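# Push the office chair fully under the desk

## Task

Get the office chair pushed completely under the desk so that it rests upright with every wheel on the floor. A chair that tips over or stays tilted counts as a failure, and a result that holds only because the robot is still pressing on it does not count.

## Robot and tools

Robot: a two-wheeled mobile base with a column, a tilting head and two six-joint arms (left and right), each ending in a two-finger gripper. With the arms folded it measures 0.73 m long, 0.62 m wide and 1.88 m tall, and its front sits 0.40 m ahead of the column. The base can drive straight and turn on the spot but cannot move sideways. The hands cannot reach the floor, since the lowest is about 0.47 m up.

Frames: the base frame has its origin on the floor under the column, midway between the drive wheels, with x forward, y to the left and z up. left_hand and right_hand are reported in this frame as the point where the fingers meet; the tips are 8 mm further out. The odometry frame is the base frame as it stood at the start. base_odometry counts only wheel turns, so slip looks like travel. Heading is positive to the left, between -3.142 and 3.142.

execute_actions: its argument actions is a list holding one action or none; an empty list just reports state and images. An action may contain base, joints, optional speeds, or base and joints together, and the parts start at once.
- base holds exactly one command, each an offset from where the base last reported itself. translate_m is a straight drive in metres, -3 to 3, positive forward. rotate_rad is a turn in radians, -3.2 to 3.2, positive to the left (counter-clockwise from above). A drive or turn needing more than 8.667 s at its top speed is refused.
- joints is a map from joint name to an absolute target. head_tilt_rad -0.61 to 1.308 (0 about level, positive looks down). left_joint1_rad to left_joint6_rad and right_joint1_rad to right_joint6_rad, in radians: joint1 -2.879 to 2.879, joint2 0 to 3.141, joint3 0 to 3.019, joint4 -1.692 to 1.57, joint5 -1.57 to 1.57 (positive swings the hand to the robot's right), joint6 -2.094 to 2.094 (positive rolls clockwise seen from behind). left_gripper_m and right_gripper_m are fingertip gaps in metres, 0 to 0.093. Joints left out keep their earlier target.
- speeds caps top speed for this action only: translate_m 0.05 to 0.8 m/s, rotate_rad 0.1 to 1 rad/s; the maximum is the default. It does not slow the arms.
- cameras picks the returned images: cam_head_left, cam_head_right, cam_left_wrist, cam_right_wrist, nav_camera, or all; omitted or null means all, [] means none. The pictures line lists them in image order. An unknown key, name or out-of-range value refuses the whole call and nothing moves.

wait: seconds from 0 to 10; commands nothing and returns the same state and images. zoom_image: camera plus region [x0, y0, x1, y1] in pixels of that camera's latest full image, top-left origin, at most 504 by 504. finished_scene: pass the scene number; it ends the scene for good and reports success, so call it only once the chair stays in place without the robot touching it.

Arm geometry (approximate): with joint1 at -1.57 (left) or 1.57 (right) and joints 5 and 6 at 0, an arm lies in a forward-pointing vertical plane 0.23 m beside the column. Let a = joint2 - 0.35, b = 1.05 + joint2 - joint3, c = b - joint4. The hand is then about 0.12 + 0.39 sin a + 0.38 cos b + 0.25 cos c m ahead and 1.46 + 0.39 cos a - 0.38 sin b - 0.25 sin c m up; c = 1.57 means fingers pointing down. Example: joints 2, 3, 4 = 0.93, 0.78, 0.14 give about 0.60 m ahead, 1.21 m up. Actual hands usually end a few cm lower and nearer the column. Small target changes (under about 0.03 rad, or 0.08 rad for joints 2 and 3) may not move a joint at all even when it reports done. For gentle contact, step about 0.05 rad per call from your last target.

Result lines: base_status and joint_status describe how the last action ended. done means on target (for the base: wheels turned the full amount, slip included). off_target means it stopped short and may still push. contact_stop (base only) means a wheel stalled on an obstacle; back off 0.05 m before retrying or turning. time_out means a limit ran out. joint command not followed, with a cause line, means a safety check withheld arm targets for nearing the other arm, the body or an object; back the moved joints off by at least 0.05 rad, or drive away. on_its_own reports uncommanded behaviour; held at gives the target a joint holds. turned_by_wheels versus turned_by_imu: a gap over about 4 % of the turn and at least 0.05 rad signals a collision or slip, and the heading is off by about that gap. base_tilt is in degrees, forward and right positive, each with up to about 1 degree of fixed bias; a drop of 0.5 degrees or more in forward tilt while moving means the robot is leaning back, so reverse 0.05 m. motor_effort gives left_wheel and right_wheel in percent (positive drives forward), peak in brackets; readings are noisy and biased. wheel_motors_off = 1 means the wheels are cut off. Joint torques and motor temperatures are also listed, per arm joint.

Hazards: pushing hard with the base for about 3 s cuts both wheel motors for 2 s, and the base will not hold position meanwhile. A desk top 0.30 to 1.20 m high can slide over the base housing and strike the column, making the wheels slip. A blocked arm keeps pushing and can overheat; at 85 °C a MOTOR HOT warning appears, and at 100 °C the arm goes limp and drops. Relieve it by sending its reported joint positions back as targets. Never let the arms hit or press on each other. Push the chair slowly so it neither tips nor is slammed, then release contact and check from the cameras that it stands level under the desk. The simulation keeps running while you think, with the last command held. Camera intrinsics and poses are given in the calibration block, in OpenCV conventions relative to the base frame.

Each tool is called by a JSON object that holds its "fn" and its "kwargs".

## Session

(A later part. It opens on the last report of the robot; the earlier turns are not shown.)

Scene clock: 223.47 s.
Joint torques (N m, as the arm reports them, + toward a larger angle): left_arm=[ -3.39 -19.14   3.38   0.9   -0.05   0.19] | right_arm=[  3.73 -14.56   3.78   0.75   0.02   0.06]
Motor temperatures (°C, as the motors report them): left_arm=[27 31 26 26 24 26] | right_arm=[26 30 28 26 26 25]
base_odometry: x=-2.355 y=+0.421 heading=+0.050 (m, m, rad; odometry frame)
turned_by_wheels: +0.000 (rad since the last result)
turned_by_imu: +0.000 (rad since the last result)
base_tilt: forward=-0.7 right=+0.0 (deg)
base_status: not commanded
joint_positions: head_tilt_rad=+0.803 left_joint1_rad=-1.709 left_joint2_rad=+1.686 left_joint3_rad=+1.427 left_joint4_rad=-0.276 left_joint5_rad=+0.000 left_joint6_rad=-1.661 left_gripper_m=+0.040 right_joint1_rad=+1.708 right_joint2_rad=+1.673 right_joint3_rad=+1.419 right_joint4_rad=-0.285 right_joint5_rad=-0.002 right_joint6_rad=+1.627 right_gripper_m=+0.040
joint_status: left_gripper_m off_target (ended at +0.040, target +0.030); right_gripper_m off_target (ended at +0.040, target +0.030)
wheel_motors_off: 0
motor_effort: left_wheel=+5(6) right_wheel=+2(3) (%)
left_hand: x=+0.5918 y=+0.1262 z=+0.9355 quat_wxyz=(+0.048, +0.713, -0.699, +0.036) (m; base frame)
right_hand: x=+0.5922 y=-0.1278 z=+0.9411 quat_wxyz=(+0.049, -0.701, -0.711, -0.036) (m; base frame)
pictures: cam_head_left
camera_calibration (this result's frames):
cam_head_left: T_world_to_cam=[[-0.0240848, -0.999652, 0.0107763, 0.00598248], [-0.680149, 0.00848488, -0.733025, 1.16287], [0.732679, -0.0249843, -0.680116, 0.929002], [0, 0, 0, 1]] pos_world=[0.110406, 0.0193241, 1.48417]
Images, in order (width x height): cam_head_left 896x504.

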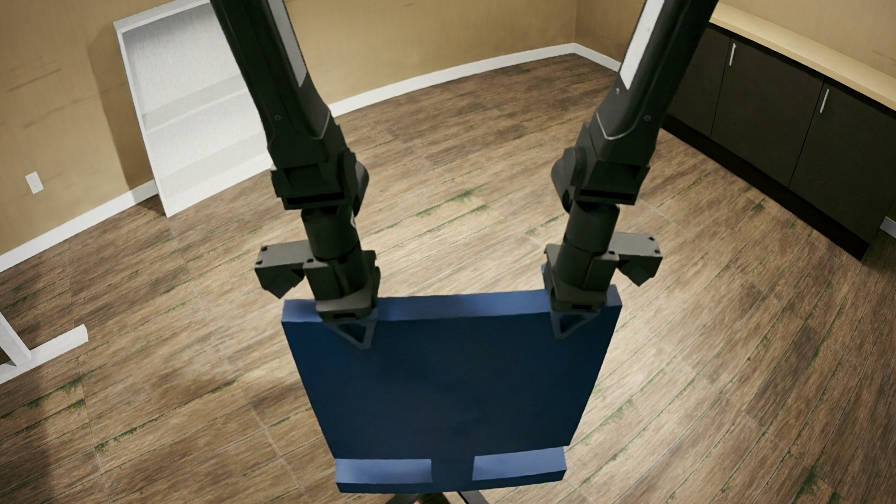

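{"fn": "execute_actions", "kwargs": {"actions": [{"base": {"translate_m": 1.42}, "speeds": {"translate_m": 0.4}}], "cameras": ["cam_head_left", "nav_camera"]}}

Scene clock: 269.27 s.
Joint torques (N m, as the arm reports them, + toward a larger angle): left_arm=[ -3.57 -18.92   2.32   0.91   0.15   0.12] | right_arm=[  3.03 -14.49   3.77   0.84  -0.28  -0.15]
Motor temperatures (°C, as the motors report them): left_arm=[27 32 26 26 24 26] | right_arm=[26 31 29 26 26 25]
base_odometry: x=-0.937 y=+0.492 heading=+0.049 (m, m, rad; odometry frame)
turned_by_wheels: +0.000 (rad since the last result)
turned_by_imu: +0.003 (rad since the last result)
base_tilt: forward=-0.7 right=+0.0 (deg)
base_status: done
joint_positions: head_tilt_rad=+0.803 left_joint1_rad=-1.707 left_joint2_rad=+1.687 left_joint3_rad=+1.442 left_joint4_rad=-0.270 left_joint5_rad=-0.006 left_joint6_rad=-1.654 left_gripper_m=+0.039 right_joint1_rad=+1.713 right_joint2_rad=+1.674 right_joint3_rad=+1.422 right_joint4_rad=-0.293 right_joint5_rad=+0.004 right_joint6_rad=+1.644 right_gripper_m=+0.040
joint_status: not commanded
wheel_motors_off: 0
motor_effort: left_wheel=-1(41) right_wheel=+1(55) (%)
left_hand: x=+0.6021 y=+0.1277 z=+0.9363 quat_wxyz=(+0.039, +0.711, -0.701, +0.041) (m; base frame)
right_hand: x=+0.5909 y=-0.1260 z=+0.9409 quat_wxyz=(+0.050, -0.706, -0.706, -0.032) (m; base frame)
pictures: cam_head_left, nav_camera
camera_calibration (this result's frames):
cam_head_left: T_world_to_cam=[[-0.0240841, -0.999652, 0.0107778, 0.0059801], [-0.680195, 0.00848488, -0.732982, 1.1628], [0.732636, -0.0249843, -0.680162, 0.929076], [0, 0, 0, 1]] pos_world=[0.110402, 0.0193241, 1.48417]
Images, in order (width x height): cam_head_left 896x504, nav_camera 896x504.

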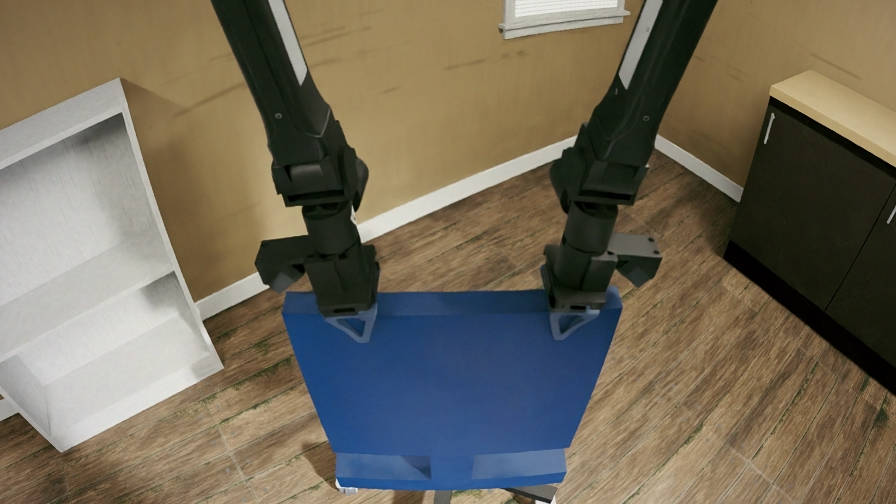

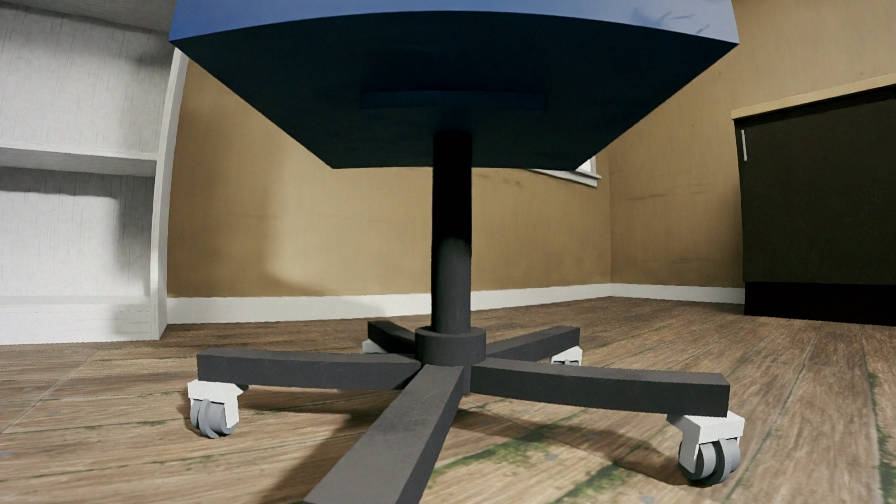

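{"fn": "execute_actions", "kwargs": {"actions": [{"base": {"translate_m": 0.15}, "speeds": {"translate_m": 0.4}}], "cameras": []}}

{"fn": "execute_actions", "kwargs": {"actions": [{"base": {"rotate_rad": 2.17}, "speeds": {"rotate_rad": 0.4}, "joints": {"head_tilt_rad": 0.7}}]}}

Scene clock: 290.57 s.
Joint torques (N m, as the arm reports them, + toward a larger angle): left_arm=[ -3.51 -19.21   1.08   0.62   0.15   0.09] | right_arm=[  3.78 -15.24   2.47   0.71  -0.28  -0.2 ]
Motor temperatures (°C, as the motors report them): left_arm=[27 32 26 26 24 26] | right_arm=[26 31 29 26 26 25]
base_odometry: x=-0.787 y=+0.499 heading=+0.049 (m, m, rad; odometry frame)
turned_by_wheels: +0.000 (rad since the last result)
turned_by_imu: +0.001 (rad since the last result)
base_tilt: forward=-0.6 right=-0.1 (deg)
base_status: done
joint_positions: head_tilt_rad=+0.803 left_joint1_rad=-1.706 left_joint2_rad=+1.691 left_joint3_rad=+1.463 left_joint4_rad=-0.263 left_joint5_rad=-0.005 left_joint6_rad=-1.649 left_gripper_m=+0.039 right_joint1_rad=+1.711 right_joint2_rad=+1.678 right_joint3_rad=+1.439 right_joint4_rad=-0.285 right_joint5_rad=+0.004 right_joint6_rad=+1.649 right_gripper_m=+0.040
joint_status: not commanded
wheel_motors_off: 0
motor_effort: left_wheel=-2(39) right_wheel=-2(43) (%)
left_hand: x=+0.6149 y=+0.1275 z=+0.9368 quat_wxyz=(+0.031, +0.710, -0.702, +0.051) (m; base frame)
right_hand: x=+0.6019 y=-0.1263 z=+0.9410 quat_wxyz=(+0.043, -0.709, -0.703, -0.040) (m; base frame)
pictures: none
No camera images: the call's "cameras" was empty. Leave "cameras" out to get every camera's image.

Scene clock: 296.97 s.
Joint torques (N m, as the arm reports them, + toward a larger angle): left_arm=[ -3.31 -19.6    0.75  -0.01  -0.31  -0.06] | right_arm=[  4.59 -14.66   2.53   0.64  -0.31  -0.42]
Motor temperatures (°C, as the motors report them): left_arm=[27 33 26 26 24 26] | right_arm=[27 31 29 26 27 25]
base_odometry: x=-0.787 y=+0.499 heading=+2.219 (m, m, rad; odometry frame)
turned_by_wheels: +2.170 (rad since the last result)
turned_by_imu: +2.126 (rad since the last result)
base_tilt: forward=-0.7 right=-0.1 (deg)
base_status: done
joint_positions: head_tilt_rad=+0.717 left_joint1_rad=-1.712 left_joint2_rad=+1.694 left_joint3_rad=+1.469 left_joint4_rad=-0.246 left_joint5_rad=+0.007 left_joint6_rad=-1.635 left_gripper_m=+0.040 right_joint1_rad=+1.701 right_joint2_rad=+1.678 right_joint3_rad=+1.438 right_joint4_rad=-0.281 right_joint5_rad=+0.004 right_joint6_rad=+1.665 right_gripper_m=+0.040
joint_status: all done
wheel_motors_off: 0
motor_effort: left_wheel=-5(66) right_wheel=+1(53) (%)
left_hand: x=+0.6204 y=+0.1209 z=+0.9371 quat_wxyz=(+0.030, +0.704, -0.707, +0.064) (m; base frame)
right_hand: x=+0.6022 y=-0.1333 z=+0.9397 quat_wxyz=(+0.039, -0.716, -0.696, -0.037) (m; base frame)
pictures: cam_head_left, cam_head_right, cam_left_wrist, cam_right_wrist, nav_camera
camera_calibration (this result's frames):
cam_head_left: T_world_to_cam=[[-0.0249214, -0.999652, 0.00866779, 0.00927146], [-0.614673, 0.00848488, -0.788736, 1.24539], [0.788388, -0.0249843, -0.614671, 0.825431], [0, 0, 0, 1]] pos_world=[0.114977, 0.0193241, 1.48957]
cam_head_right: T_world_to_cam=[[-0.0192152, -0.999806, -0.00441835, -0.0207941], [-0.597255, 0.0150224, -0.80191, 1.26047], [0.801821, -0.01277, -0.597428, 0.800271], [0, 0, 0, 1]] pos_world=[0.110746, -0.0295058, 1.48879]
cam_left_wrist: T_world_to_cam=[[0.998845, 0.0179964, 0.0445459, -0.661679], [-0.0180344, -0.718944, 0.694834, -0.548047], [0.0445305, -0.694835, -0.717789, 0.854753], [0, 0, 0, 1]] pos_world=[0.612968, 0.211805, 1.02381]
cam_right_wrist: T_world_to_cam=[[-0.999368, 0.0355405, 0.00113791, 0.605636], [0.0272424, 0.744681, 0.666864, -0.539451], [0.0228533, 0.666474, -0.745178, 0.902259], [0, 0, 0, 1]] pos_world=[0.599329, -0.221138, 1.0314]
Images, in order (width x height): cam_head_left 896x504, cam_head_right 896x504, cam_left_wrist 504x504, cam_right_wrist 504x504, nav_camera 896x504.

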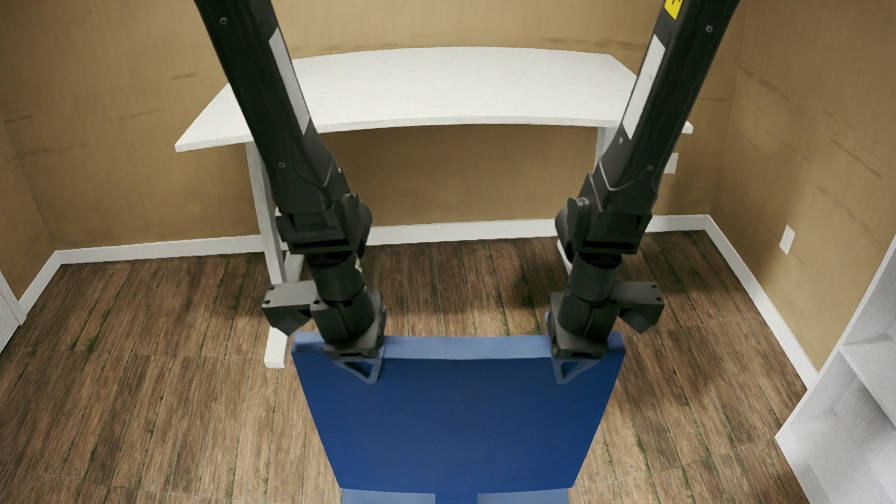

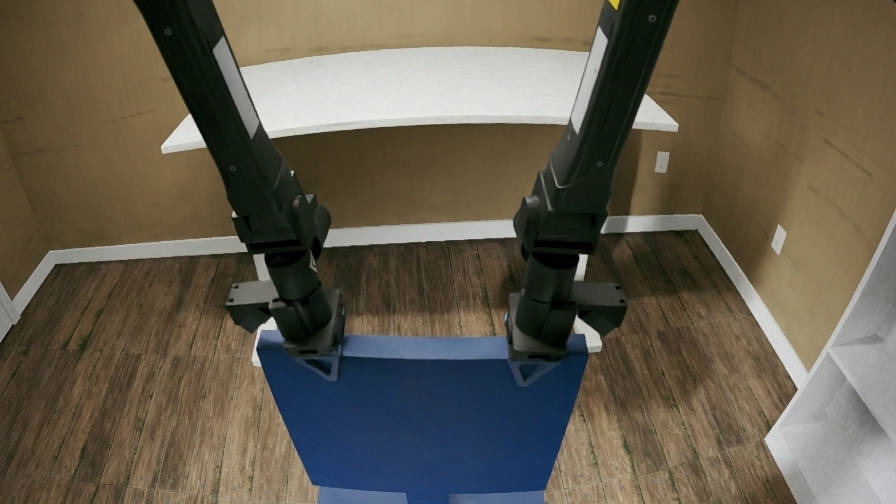

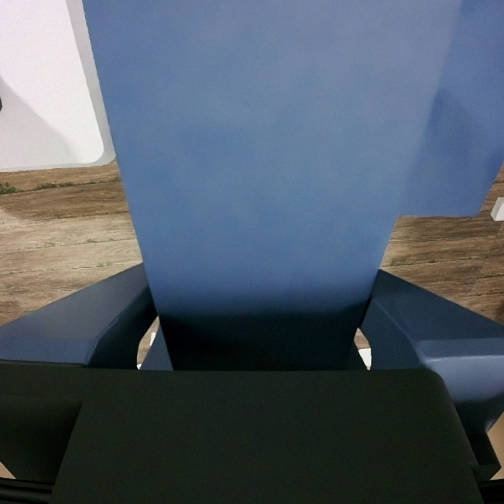

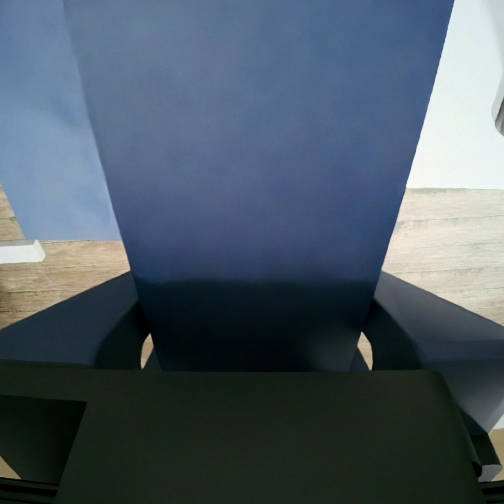

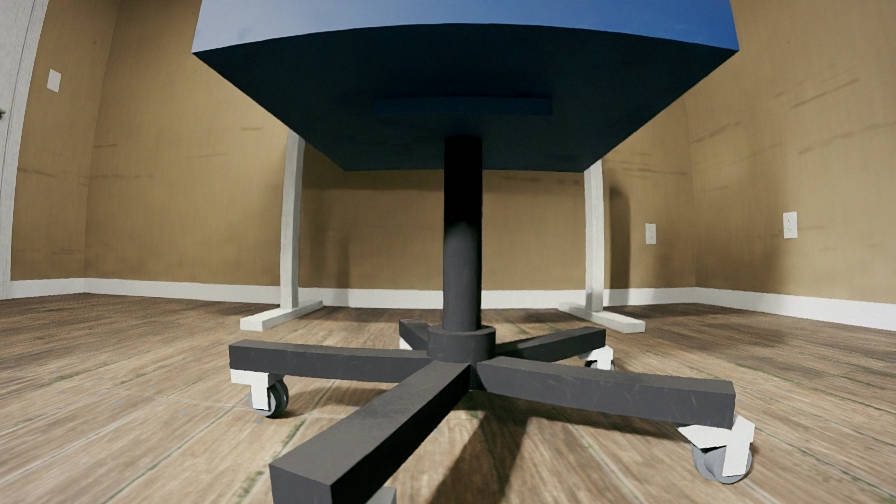

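{"fn": "execute_actions", "kwargs": {"actions": [{"base": {"translate_m": 0.6}, "speeds": {"translate_m": 0.4}, "joints": {"head_tilt_rad": 0.8}}], "cameras": ["cam_head_left", "cam_head_right", "nav_camera"]}}

Scene clock: 324.40 s.
Joint torques (N m, as the arm reports them, + toward a larger angle): left_arm=[ -5.35 -18.73   4.16   1.01   0.61   0.77] | right_arm=[  1.66 -16.01   2.06   0.72   0.4    0.52]
Motor temperatures (°C, as the motors report them): left_arm=[27 33 26 26 24 26] | right_arm=[27 32 29 26 26 26]
base_odometry: x=-1.149 y=+0.977 heading=+2.220 (m, m, rad; odometry frame)
turned_by_wheels: +0.001 (rad since the last result)
turned_by_imu: +0.003 (rad since the last result)
base_tilt: forward=-0.6 right=+0.1 (deg)
base_status: done
joint_positions: head_tilt_rad=+0.803 left_joint1_rad=-1.684 left_joint2_rad=+1.683 left_joint3_rad=+1.412 left_joint4_rad=-0.274 left_joint5_rad=-0.019 left_joint6_rad=-1.709 left_gripper_m=+0.040 right_joint1_rad=+1.736 right_joint2_rad=+1.689 right_joint3_rad=+1.445 right_joint4_rad=-0.281 right_joint5_rad=-0.014 right_joint6_rad=+1.584 right_gripper_m=+0.040
joint_status: all done
wheel_motors_off: 0
motor_effort: left_wheel=+2(55) right_wheel=-1(52) (%)
left_hand: x=+0.5866 y=+0.1473 z=+0.9337 quat_wxyz=(+0.036, +0.734, -0.677, +0.018) (m; base frame)
right_hand: x=+0.5986 y=-0.1053 z=+0.9387 quat_wxyz=(+0.057, -0.680, -0.729, -0.054) (m; base frame)
pictures: cam_head_left, cam_head_right, nav_camera
camera_calibration (this result's frames):
cam_head_left: T_world_to_cam=[[-0.0240882, -0.999652, 0.0107687, 0.00599447], [-0.679915, 0.00848488, -0.733242, 1.16319], [0.732895, -0.0249843, -0.679883, 0.928632], [0, 0, 0, 1]] pos_world=[0.110423, 0.0193241, 1.48419]
cam_head_right: T_world_to_cam=[[-0.0195228, -0.999806, -0.0027578, -0.0233359], [-0.663688, 0.0150224, -0.747858, 1.18055], [0.747754, -0.01277, -0.663853, 0.905268], [0, 0, 0, 1]] pos_world=[0.106141, -0.0295058, 1.48378]
Images, in order (width x height): cam_head_left 896x504, cam_head_right 896x504, nav_camera 896x504.

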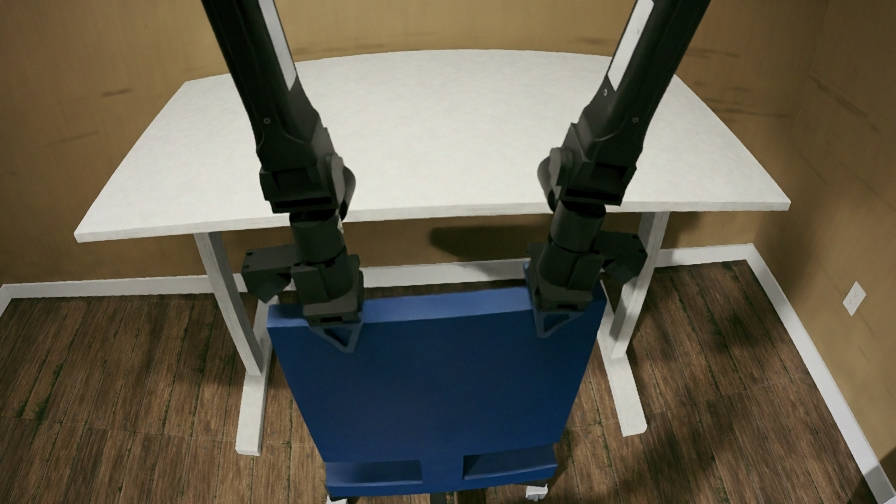

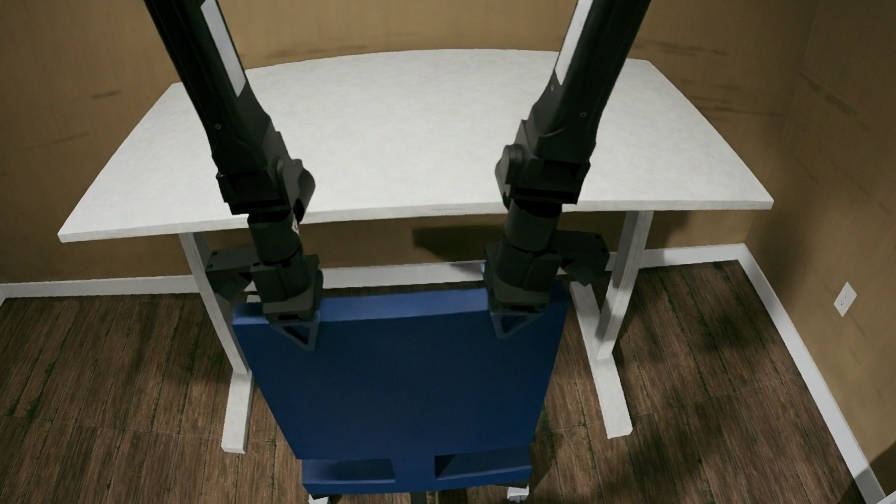

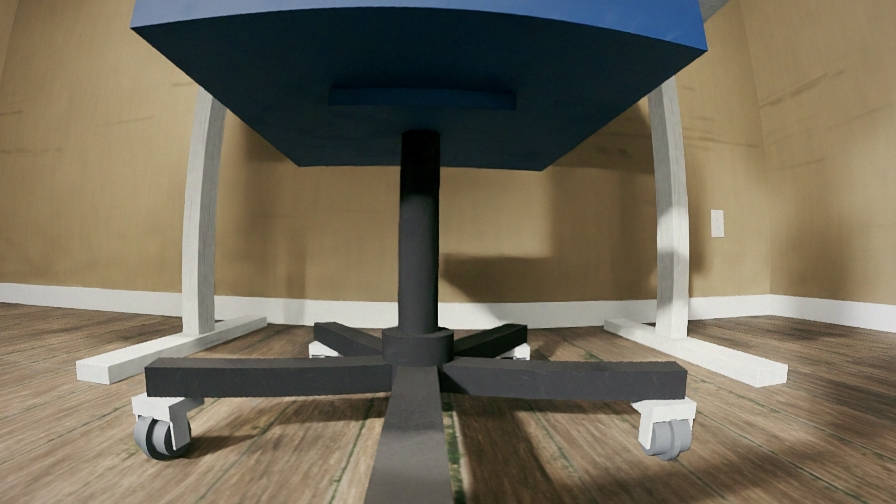

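{"fn": "zoom_image", "kwargs": {"camera": "cam_head_left", "region": [240, 180, 660, 400]}}

Region (240, 180, 660, 400) of cam_head_left's 896x504 image, scaled by 1.200, with more detail than that image has; it fills the top 264 rows of this view, and the rest is white.

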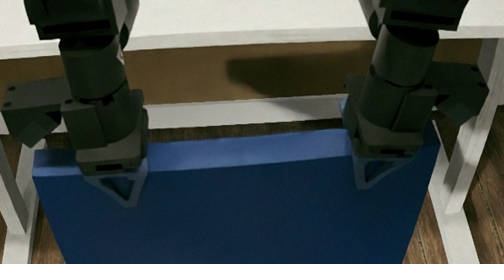

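{"fn": "execute_actions", "kwargs": {"actions": [{"joints": {"left_gripper_m": 0.093, "right_gripper_m": 0.093}}], "cameras": []}}

{"fn": "execute_actions", "kwargs": {"actions": [{"joints": {"left_joint4_rad": 0.05, "right_joint4_rad": 0.11}}], "cameras": ["cam_head_left", "cam_left_wrist", "cam_right_wrist"]}}

Scene clock: 361.97 s.
Joint torques (N m, as the arm reports them, + toward a larger angle): left_arm=[ -3.99 -18.19   3.68   0.97   0.11   0.09] | right_arm=[  2.38 -15.92   2.34   0.58  -0.07  -0.01]
Motor temperatures (°C, as the motors report them): left_arm=[27 33 27 26 25 27] | right_arm=[26 33 28 26 27 26]
base_odometry: x=-1.149 y=+0.977 heading=+2.220 (m, m, rad; odometry frame)
turned_by_wheels: +0.000 (rad since the last result)
turned_by_imu: +0.000 (rad since the last result)
base_tilt: forward=-0.6 right=+0.0 (deg)
base_status: not commanded
joint_positions: head_tilt_rad=+0.803 left_joint1_rad=-1.701 left_joint2_rad=+1.683 left_joint3_rad=+1.420 left_joint4_rad=-0.274 left_joint5_rad=-0.004 left_joint6_rad=-1.651 left_gripper_m=+0.093 right_joint1_rad=+1.723 right_joint2_rad=+1.689 right_joint3_rad=+1.440 right_joint4_rad=-0.281 right_joint5_rad=-0.002 right_joint6_rad=+1.630 right_gripper_m=+0.093
joint_status: all done
wheel_motors_off: 0
motor_effort: left_wheel=-3(3) right_wheel=+3(3) (%)
left_hand: x=+0.5908 y=+0.1327 z=+0.9359 quat_wxyz=(+0.044, +0.711, -0.701, +0.032) (m; base frame)
right_hand: x=+0.5966 y=-0.1162 z=+0.9367 quat_wxyz=(+0.051, -0.699, -0.712, -0.044) (m; base frame)
pictures: none
No camera images: the call's "cameras" was empty. Leave "cameras" out to get every camera's image.

Scene clock: 364.33 s.
Joint torques (N m, as the arm reports them, + toward a larger angle): left_arm=[ -3.43 -20.5    5.12   2.83  -0.03   0.09] | right_arm=[  1.82 -15.42   6.38   3.35  -0.15  -0.05]
Motor temperatures (°C, as the motors report them): left_arm=[27 33 27 26 25 27] | right_arm=[26 33 29 26 27 26]
base_odometry: x=-1.149 y=+0.977 heading=+2.220 (m, m, rad; odometry frame)
turned_by_wheels: +0.000 (rad since the last result)
turned_by_imu: +0.000 (rad since the last result)
base_tilt: forward=-0.8 right=-0.1 (deg)
base_status: not commanded
joint_positions: head_tilt_rad=+0.803 left_joint1_rad=-1.703 left_joint2_rad=+1.710 left_joint3_rad=+1.398 left_joint4_rad=+0.007 left_joint5_rad=+0.000 left_joint6_rad=-1.650 left_gripper_m=+0.093 right_joint1_rad=+1.722 right_joint2_rad=+1.691 right_joint3_rad=+1.385 right_joint4_rad=+0.049 right_joint5_rad=+0.000 right_joint6_rad=+1.630 right_gripper_m=+0.093
joint_status: right_joint4_rad time_out (moved +0.330 of +0.391); the others done
wheel_motors_off: 0
on_its_own: right_joint4_rad reads +0.049 and still pushes toward +0.110 since a time_out
motor_effort: left_wheel=+0(3) right_wheel=+7(7) (%)
left_hand: x=+0.6308 y=+0.1268 z=+0.9274 quat_wxyz=(-0.030, +0.711, -0.692, +0.121) (m; base frame)
right_hand: x=+0.6418 y=-0.1147 z=+0.9392 quat_wxyz=(-0.040, -0.700, -0.699, -0.144) (m; base frame)
pictures: cam_head_left, cam_left_wrist, cam_right_wrist
camera_calibration (this result's frames):
cam_head_left: T_world_to_cam=[[-0.0240882, -0.999652, 0.0107687, 0.00599446], [-0.679915, 0.00848488, -0.733242, 1.16319], [0.732895, -0.0249843, -0.679883, 0.928632], [0, 0, 0, 1]] pos_world=[0.110423, 0.0193241, 1.48419]
cam_left_wrist: T_world_to_cam=[[0.976731, 0.057906, 0.206501, -0.813019], [-0.101728, -0.722561, 0.683781, -0.473353], [0.188805, -0.688877, -0.699858, 0.743089], [0, 0, 0, 1]] pos_world=[0.605648, 0.216949, 1.01162]
cam_right_wrist: T_world_to_cam=[[-0.965164, 0.0270009, -0.26025, 0.867201], [-0.161872, 0.719839, 0.675003, -0.443235], [0.205563, 0.693616, -0.690392, 0.723021], [0, 0, 0, 1]] pos_world=[0.616617, -0.205856, 1.02404]
Images, in order (width x height): cam_head_left 896x504, cam_left_wrist 504x504, cam_right_wrist 504x504.

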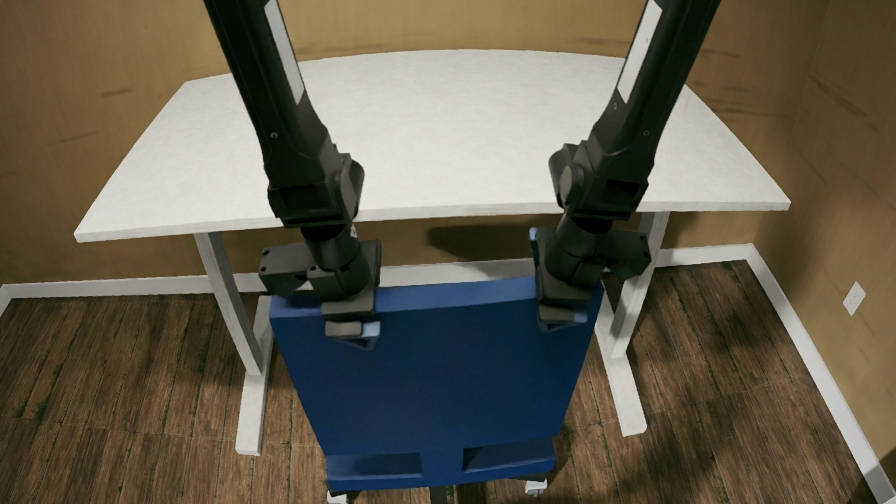

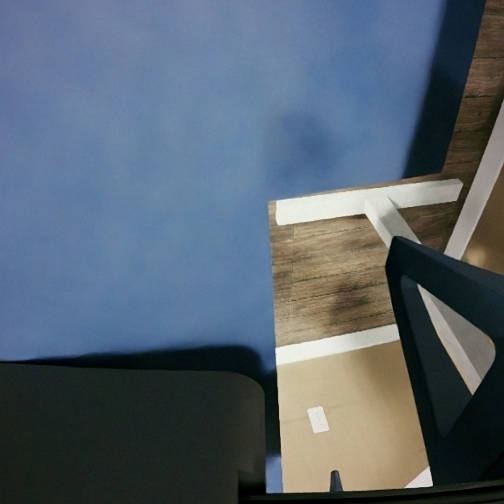

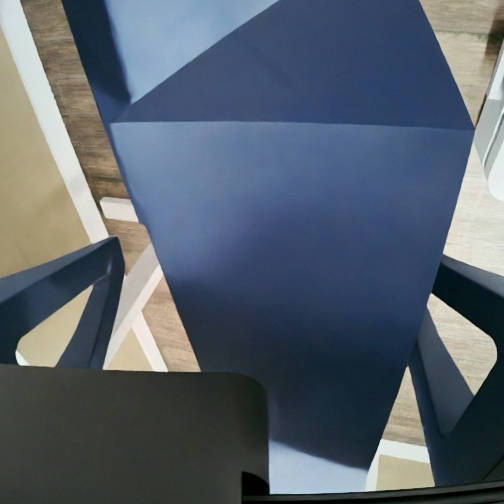

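{"fn": "execute_actions", "kwargs": {"actions": [{"joints": {"left_joint2_rad": 1.61, "right_joint2_rad": 1.61}}], "cameras": ["cam_head_left", "cam_left_wrist", "cam_right_wrist"]}}

Scene clock: 373.83 s.
Joint torques (N m, as the arm reports them, + toward a larger angle): left_arm=[ -3.63 -24.97   5.42   2.76  -0.05   0.11] | right_arm=[  2.75 -19.31   6.29   3.24  -0.13  -0.01]
Motor temperatures (°C, as the motors report them): left_arm=[27 34 27 26 24 27] | right_arm=[26 33 30 26 27 26]
base_odometry: x=-1.149 y=+0.977 heading=+2.220 (m, m, rad; odometry frame)
turned_by_wheels: +0.000 (rad since the last result)
turned_by_imu: +0.000 (rad since the last result)
base_tilt: forward=-0.6 right=+0.0 (deg)
base_status: not commanded
joint_positions: head_tilt_rad=+0.803 left_joint1_rad=-1.704 left_joint2_rad=+1.700 left_joint3_rad=+1.395 left_joint4_rad=+0.007 left_joint5_rad=+0.000 left_joint6_rad=-1.650 left_gripper_m=+0.093 right_joint1_rad=+1.722 right_joint2_rad=+1.690 right_joint3_rad=+1.385 right_joint4_rad=+0.049 right_joint5_rad=+0.000 right_joint6_rad=+1.630 right_gripper_m=+0.093
joint_status: all done
wheel_motors_off: 0
on_its_own: right_joint4_rad reads +0.049 and still pushes toward +0.110 since a time_out
motor_effort: left_wheel=+1(1) right_wheel=+7(7) (%)
left_hand: x=+0.6337 y=+0.1268 z=+0.9319 quat_wxyz=(-0.031, +0.710, -0.692, +0.124) (m; base frame)
right_hand: x=+0.6426 y=-0.1147 z=+0.9400 quat_wxyz=(-0.041, -0.700, -0.699, -0.145) (m; base frame)
pictures: cam_head_left, cam_left_wrist, cam_right_wrist
camera_calibration (this result's frames):
cam_head_left: T_world_to_cam=[[-0.0240882, -0.999652, 0.0107687, 0.00599446], [-0.679915, 0.00848488, -0.733242, 1.16319], [0.732895, -0.0249843, -0.679883, 0.928632], [0, 0, 0, 1]] pos_world=[0.110423, 0.0193241, 1.48419]
cam_left_wrist: T_world_to_cam=[[0.975443, 0.0585512, 0.212328, -0.821517], [-0.105549, -0.721849, 0.683954, -0.473941], [0.193315, -0.689569, -0.697943, 0.741055], [0, 0, 0, 1]] pos_world=[0.608062, 0.216996, 1.0158]
cam_right_wrist: T_world_to_cam=[[-0.964765, 0.0272227, -0.261702, 0.869316], [-0.162747, 0.719794, 0.674841, -0.442901], [0.206743, 0.693654, -0.690001, 0.722315], [0, 0, 0, 1]] pos_world=[0.617272, -0.205904, 1.02479]
Images, in order (width x height): cam_head_left 896x504, cam_left_wrist 504x504, cam_right_wrist 504x504.

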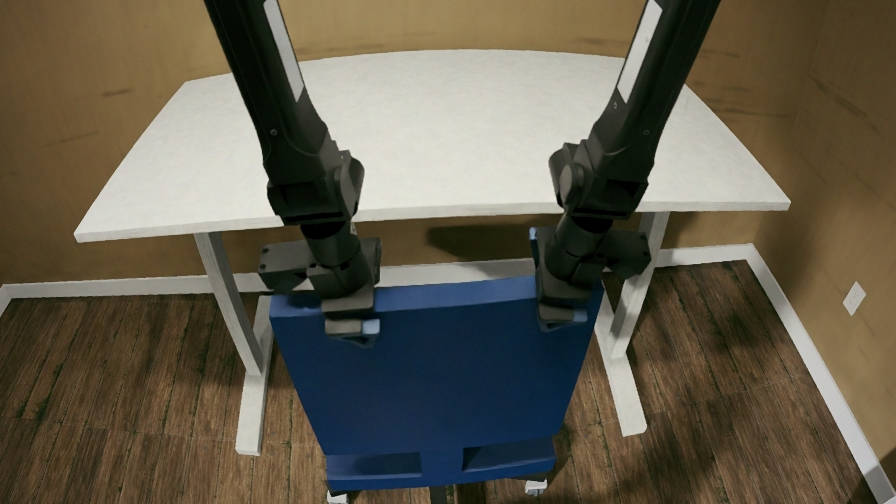

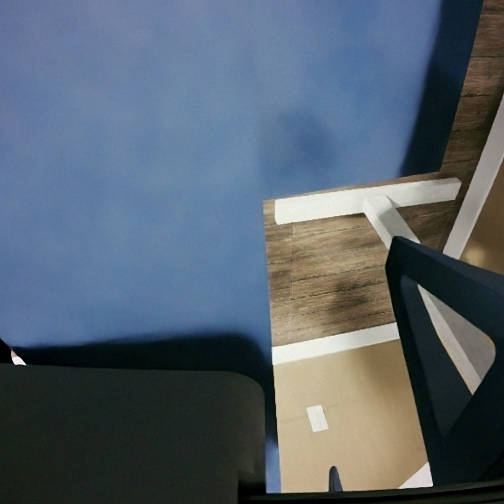

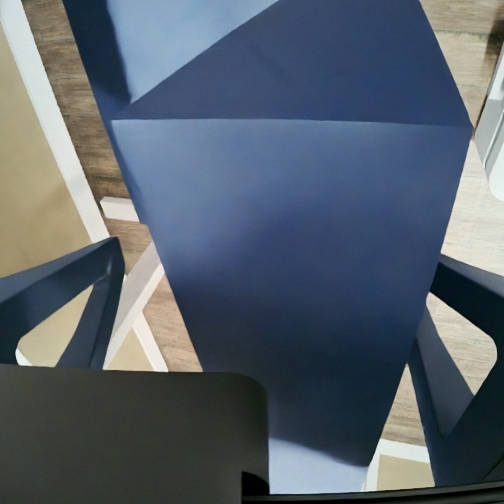

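{"fn": "execute_actions", "kwargs": {"actions": [{"joints": {"left_joint2_rad": 1.33, "left_joint3_rad": 1.23, "left_joint4_rad": -0.33, "right_joint2_rad": 1.33, "right_joint3_rad": 1.23, "right_joint4_rad": -0.3}}], "cameras": ["cam_head_left"]}}

Scene clock: 391.23 s.
Joint torques (N m, as the arm reports them, + toward a larger angle): left_arm=[ -3.07 -17.6    3.7    0.59  -0.03   0.12] | right_arm=[  2.18 -13.15   4.29  -0.22  -0.12   0.  ]
Motor temperatures (°C, as the motors report them): left_arm=[27 36 27 26 24 26] | right_arm=[26 35 30 26 27 26]
base_odometry: x=-1.149 y=+0.977 heading=+2.220 (m, m, rad; odometry frame)
turned_by_wheels: +0.000 (rad since the last result)
turned_by_imu: +0.000 (rad since the last result)
base_tilt: forward=-0.6 right=-0.1 (deg)
base_status: not commanded
joint_positions: head_tilt_rad=+0.803 left_joint1_rad=-1.704 left_joint2_rad=+1.327 left_joint3_rad=+1.232 left_joint4_rad=-0.319 left_joint5_rad=+0.000 left_joint6_rad=-1.650 left_gripper_m=+0.093 right_joint1_rad=+1.722 right_joint2_rad=+1.306 right_joint3_rad=+1.226 right_joint4_rad=-0.286 right_joint5_rad=+0.000 right_joint6_rad=+1.631 right_gripper_m=+0.093
joint_status: all done
wheel_motors_off: 0
motor_effort: left_wheel=-3(3) right_wheel=+3(7) (%)
left_hand: x=+0.6266 y=+0.1448 z=+1.0831 quat_wxyz=(+0.006, +0.711, -0.698, +0.080) (m; base frame)
right_hand: x=+0.6379 y=-0.1355 z=+1.0946 quat_wxyz=(-0.004, -0.701, -0.705, -0.103) (m; base frame)
pictures: cam_head_left
camera_calibration (this result's frames):
cam_head_left: T_world_to_cam=[[-0.0240882, -0.999652, 0.0107687, 0.00599447], [-0.679915, 0.00848488, -0.733242, 1.16319], [0.732895, -0.0249843, -0.679883, 0.928632], [0, 0, 0, 1]] pos_world=[0.110423, 0.0193241, 1.48419]
Images, in order (width x height): cam_head_left 896x504.

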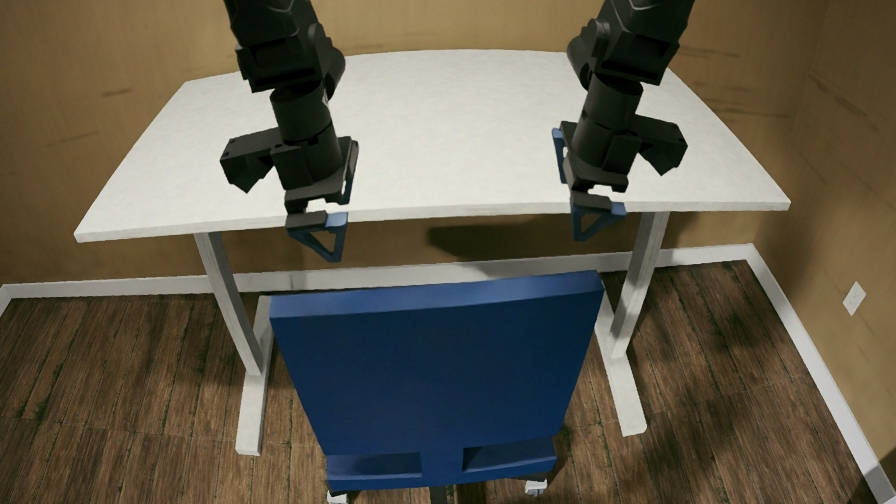

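{"fn": "execute_actions", "kwargs": {"actions": [{"base": {"translate_m": -0.1}, "joints": {"left_gripper_m": 0.0, "right_gripper_m": 0.0, "left_joint4_rad": -0.42, "right_joint4_rad": -0.42}}], "cameras": []}}

{"fn": "execute_actions", "kwargs": {"actions": [{"joints": {"left_joint2_rad": 1.9, "left_joint3_rad": 1.61, "left_joint4_rad": -0.24, "right_joint2_rad": 1.9, "right_joint3_rad": 1.63, "right_joint4_rad": -0.26}}], "cameras": ["cam_head_left", "cam_left_wrist", "cam_right_wrist"]}}

Scene clock: 404.97 s.
Joint torques (N m, as the arm reports them, + toward a larger angle): left_arm=[ -3.35 -17.38   3.74   0.36  -0.02   0.1 ] | right_arm=[  1.67 -13.19   4.26  -0.32  -0.13   0.01]
Motor temperatures (°C, as the motors report them): left_arm=[27 35 27 26 24 26] | right_arm=[26 34 30 26 26 26]
base_odometry: x=-1.089 y=+0.898 heading=+2.219 (m, m, rad; odometry frame)
turned_by_wheels: -0.001 (rad since the last result)
turned_by_imu: +0.000 (rad since the last result)
base_tilt: forward=-0.5 right=-0.1 (deg)
base_status: done
joint_positions: head_tilt_rad=+0.803 left_joint1_rad=-1.704 left_joint2_rad=+1.328 left_joint3_rad=+1.228 left_joint4_rad=-0.411 left_joint5_rad=+0.000 left_joint6_rad=-1.649 left_gripper_m=+0.000 right_joint1_rad=+1.722 right_joint2_rad=+1.308 right_joint3_rad=+1.221 right_joint4_rad=-0.408 right_joint5_rad=+0.000 right_joint6_rad=+1.631 right_gripper_m=+0.001
joint_status: all done
wheel_motors_off: 0
motor_effort: left_wheel=+0(39) right_wheel=+1(40) (%)
left_hand: x=+0.6013 y=+0.1462 z=+1.0805 quat_wxyz=(+0.038, +0.710, -0.701, +0.044) (m; base frame)
right_hand: x=+0.6045 y=-0.1374 z=+1.0899 quat_wxyz=(+0.038, -0.701, -0.710, -0.055) (m; base frame)
pictures: none
No camera images: the call's "cameras" was empty. Leave "cameras" out to get every camera's image.

Scene clock: 407.57 s.
Joint torques (N m, as the arm reports them, + toward a larger angle): left_arm=[-2.82 -3.89  2.23  1.42 -0.14  0.1 ] | right_arm=[ 3.17 -3.08  0.43  0.   -0.4  -0.03]
Motor temperatures (°C, as the motors report them): left_arm=[27 34 27 26 24 26] | right_arm=[26 33 30 26 26 26]
base_odometry: x=-1.089 y=+0.898 heading=+2.219 (m, m, rad; odometry frame)
turned_by_wheels: +0.000 (rad since the last result)
turned_by_imu: +0.000 (rad since the last result)
base_tilt: forward=-0.5 right=-0.1 (deg)
base_status: not commanded
joint_positions: head_tilt_rad=+0.803 left_joint1_rad=-1.712 left_joint2_rad=+1.669 left_joint3_rad=+1.647 left_joint4_rad=-0.244 left_joint5_rad=+0.004 left_joint6_rad=-1.649 left_gripper_m=+0.000 right_joint1_rad=+1.715 right_joint2_rad=+1.679 right_joint3_rad=+1.689 right_joint4_rad=-0.238 right_joint5_rad=+0.008 right_joint6_rad=+1.632 right_gripper_m=+0.001
joint_status: left_joint2_rad time_out (moved +0.341 of +0.572); right_joint2_rad time_out (moved +0.371 of +0.592); the others done
wheel_motors_off: 0
on_its_own: left_joint2_rad reads +1.669 and still pushes toward +1.900 since a time_out; right_joint2_rad reads +1.679 and still pushes toward +1.900 since a time_out
motor_effort: left_wheel=-4(21) right_wheel=+12(36) (%)
left_hand: x=+0.7392 y=+0.1189 z=+0.9843 quat_wxyz=(-0.038, +0.708, -0.692, +0.139) (m; base frame)
right_hand: x=+0.7598 y=-0.1190 z=+0.9890 quat_wxyz=(-0.055, -0.701, -0.695, -0.150) (m; base frame)
pictures: cam_head_left, cam_left_wrist, cam_right_wrist
camera_calibration (this result's frames):
cam_head_left: T_world_to_cam=[[-0.0240784, -0.999652, 0.0107906, 0.00596014], [-0.680584, 0.00848488, -0.732621, 1.16227], [0.732275, -0.0249843, -0.680551, 0.929692], [0, 0, 0, 1]] pos_world=[0.110372, 0.0193241, 1.48414]
cam_left_wrist: T_world_to_cam=[[0.96827, 0.0588047, 0.242888, -0.959888], [-0.129559, -0.712985, 0.689105, -0.49275], [0.213698, -0.698709, -0.682744, 0.722889], [0, 0, 0, 1]] pos_world=[0.711111, 0.210212, 1.06625]
cam_right_wrist: T_world_to_cam=[[-0.956957, 0.0348177, -0.288132, 1.01642], [-0.172969, 0.728785, 0.662536, -0.432765], [0.233055, 0.683857, -0.691394, 0.715083], [0, 0, 0, 1]] pos_world=[0.731165, -0.209011, 1.07399]
Images, in order (width x height): cam_head_left 896x504, cam_left_wrist 504x504, cam_right_wrist 504x504.

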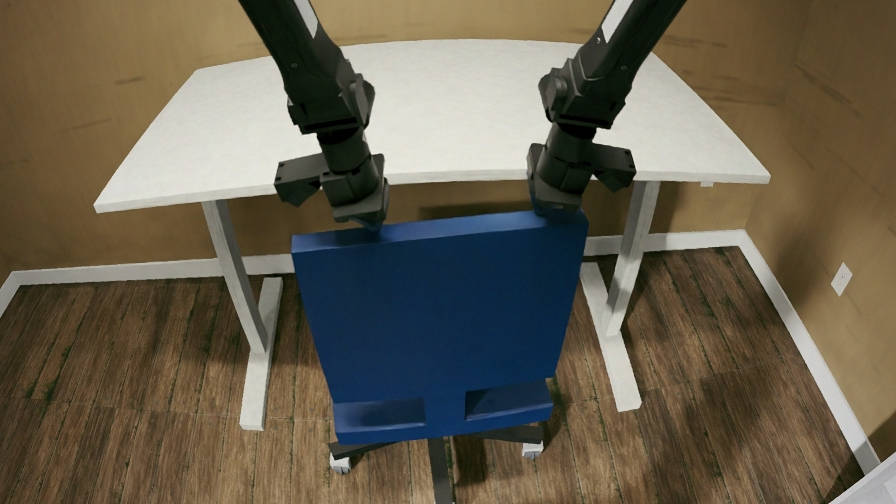

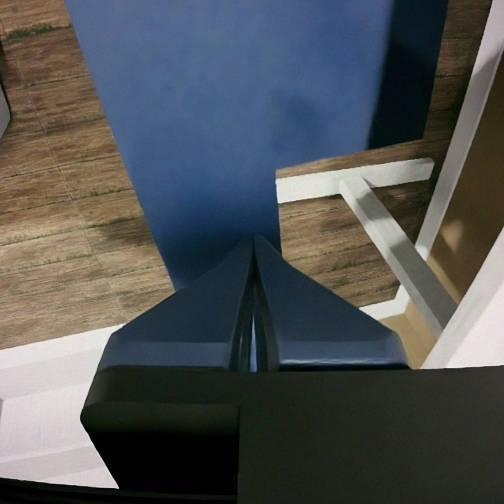

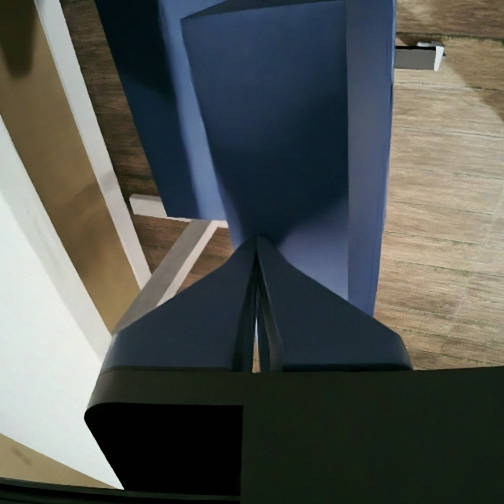

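{"fn": "execute_actions", "kwargs": {"actions": [{"joints": {"left_joint2_rad": 1.52, "left_joint3_rad": 1.6, "right_joint2_rad": 1.52, "right_joint3_rad": 1.62}}], "cameras": []}}

{"fn": "execute_actions", "kwargs": {"actions": [{"joints": {"left_joint3_rad": 1.36, "right_joint3_rad": 1.37, "left_joint4_rad": -0.36, "right_joint4_rad": -0.36}}], "cameras": ["cam_head_left"]}}

Scene clock: 420.87 s.
Joint torques (N m, as the arm reports them, + toward a larger angle): left_arm=[ -2.55 -19.95   6.02   1.3   -0.07   0.13] | right_arm=[  2.57 -17.09   6.62   0.6   -0.14  -0.09]
Motor temperatures (°C, as the motors report them): left_arm=[27 33 27 26 24 26] | right_arm=[26 32 29 26 27 25]
base_odometry: x=-1.089 y=+0.898 heading=+2.219 (m, m, rad; odometry frame)
turned_by_wheels: +0.000 (rad since the last result)
turned_by_imu: +0.000 (rad since the last result)
base_tilt: forward=-0.7 right=+0.1 (deg)
base_status: not commanded
joint_positions: head_tilt_rad=+0.803 left_joint1_rad=-1.712 left_joint2_rad=+1.505 left_joint3_rad=+1.591 left_joint4_rad=-0.236 left_joint5_rad=+0.002 left_joint6_rad=-1.648 left_gripper_m=+0.000 right_joint1_rad=+1.715 right_joint2_rad=+1.519 right_joint3_rad=+1.605 right_joint4_rad=-0.250 right_joint5_rad=+0.001 right_joint6_rad=+1.632 right_gripper_m=+0.001
joint_status: all done
wheel_motors_off: 0
motor_effort: left_wheel=-8(8) right_wheel=+8(12) (%)
left_hand: x=+0.7813 y=+0.1272 z=+1.0740 quat_wxyz=(-0.076, +0.703, -0.683, +0.182) (m; base frame)
right_hand: x=+0.7802 y=-0.1263 z=+1.0681 quat_wxyz=(-0.073, -0.698, -0.690, -0.176) (m; base frame)
pictures: none
No camera images: the call's "cameras" was empty. Leave "cameras" out to get every camera's image.

Scene clock: 421.90 s.
Joint torques (N m, as the arm reports them, + toward a larger angle): left_arm=[ -2.75 -19.23   4.06   0.5   -0.14   0.07] | right_arm=[  2.68 -15.     4.19  -0.05  -0.14  -0.03]
Motor temperatures (°C, as the motors report them): left_arm=[27 33 27 26 24 26] | right_arm=[26 32 29 26 27 25]
base_odometry: x=-1.089 y=+0.898 heading=+2.219 (m, m, rad; odometry frame)
turned_by_wheels: +0.000 (rad since the last result)
turned_by_imu: +0.000 (rad since the last result)
base_tilt: forward=-0.6 right=+0.0 (deg)
base_status: not commanded
joint_positions: head_tilt_rad=+0.803 left_joint1_rad=-1.712 left_joint2_rad=+1.534 left_joint3_rad=+1.344 left_joint4_rad=-0.356 left_joint5_rad=+0.002 left_joint6_rad=-1.648 left_gripper_m=+0.000 right_joint1_rad=+1.715 right_joint2_rad=+1.520 right_joint3_rad=+1.354 right_joint4_rad=-0.355 right_joint5_rad=+0.001 right_joint6_rad=+1.633 right_gripper_m=+0.001
joint_status: all done
wheel_motors_off: 0
motor_effort: left_wheel=-8(10) right_wheel=+8(9) (%)
left_hand: x=+0.5970 y=+0.1311 z=+0.9991 quat_wxyz=(+0.053, +0.708, -0.704, +0.034) (m; base frame)
right_hand: x=+0.6100 y=-0.1310 z=+1.0073 quat_wxyz=(+0.044, -0.702, -0.709, -0.043) (m; base frame)
pictures: cam_head_left
camera_calibration (this result's frames):
cam_head_left: T_world_to_cam=[[-0.0240784, -0.999652, 0.0107906, 0.00596014], [-0.680583, 0.00848488, -0.732621, 1.16227], [0.732275, -0.0249843, -0.680551, 0.929692], [0, 0, 0, 1]] pos_world=[0.110372, 0.0193241, 1.48414]
Images, in order (width x height): cam_head_left 896x504.

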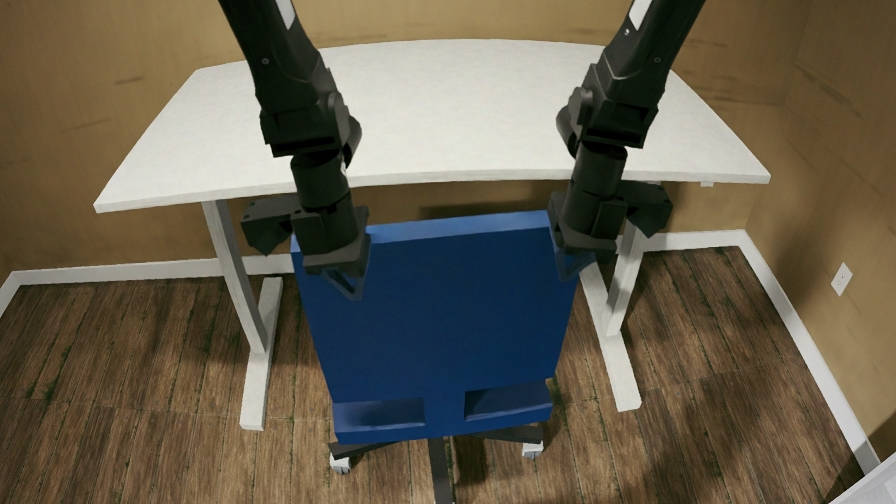

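{"fn": "execute_actions", "kwargs": {"actions": [{"joints": {"left_joint2_rad": 1.84, "left_joint3_rad": 1.46, "left_joint4_rad": -0.31, "right_joint2_rad": 1.84, "right_joint3_rad": 1.47, "right_joint4_rad": -0.31}}], "cameras": ["cam_head_left"]}}

Scene clock: 434.13 s.
Joint torques (N m, as the arm reports them, + toward a larger angle): left_arm=[ -3.59 -17.44   1.41   0.54  -0.08   0.05] | right_arm=[  3.96 -15.04   1.08  -0.07  -0.15   0.  ]
Motor temperatures (°C, as the motors report them): left_arm=[27 34 27 26 24 26] | right_arm=[26 33 29 26 26 25]
base_odometry: x=-1.089 y=+0.898 heading=+2.219 (m, m, rad; odometry frame)
turned_by_wheels: +0.000 (rad since the last result)
turned_by_imu: +0.000 (rad since the last result)
base_tilt: forward=-0.6 right=+0.0 (deg)
base_status: not commanded
joint_positions: head_tilt_rad=+0.803 left_joint1_rad=-1.712 left_joint2_rad=+1.841 left_joint3_rad=+1.456 left_joint4_rad=-0.310 left_joint5_rad=+0.002 left_joint6_rad=-1.648 left_gripper_m=+0.000 right_joint1_rad=+1.715 right_joint2_rad=+1.860 right_joint3_rad=+1.466 right_joint4_rad=-0.311 right_joint5_rad=+0.001 right_joint6_rad=+1.633 right_gripper_m=+0.001
joint_status: all done
wheel_motors_off: 0
motor_effort: left_wheel=-7(10) right_wheel=+8(10) (%)
left_hand: x=+0.5149 y=+0.1212 z=+0.8713 quat_wxyz=(+0.101, +0.702, -0.705, -0.022) (m; base frame)
right_hand: x=+0.5096 y=-0.1203 z=+0.8640 quat_wxyz=(+0.104, -0.695, -0.711, +0.026) (m; base frame)
pictures: cam_head_left
camera_calibration (this result's frames):
cam_head_left: T_world_to_cam=[[-0.0240784, -0.999652, 0.0107906, 0.00596014], [-0.680584, 0.00848488, -0.732621, 1.16227], [0.732275, -0.0249843, -0.680551, 0.929692], [0, 0, 0, 1]] pos_world=[0.110372, 0.0193241, 1.48414]
Images, in order (width x height): cam_head_left 896x504.

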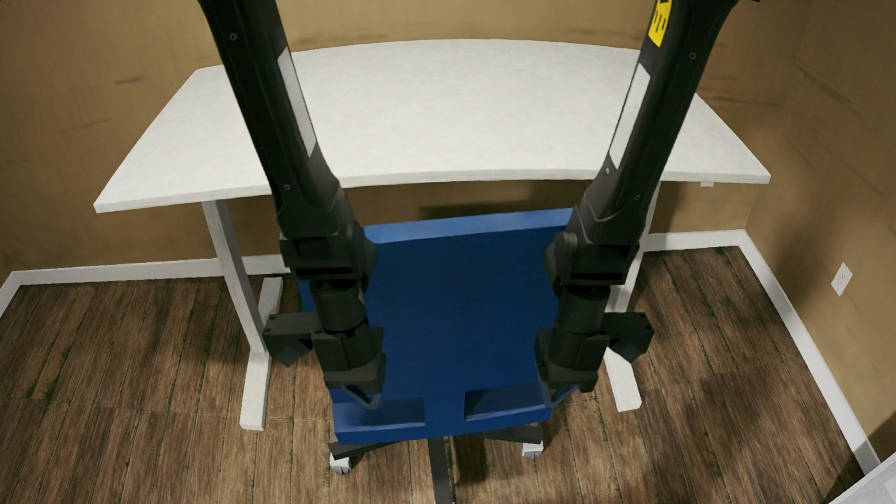

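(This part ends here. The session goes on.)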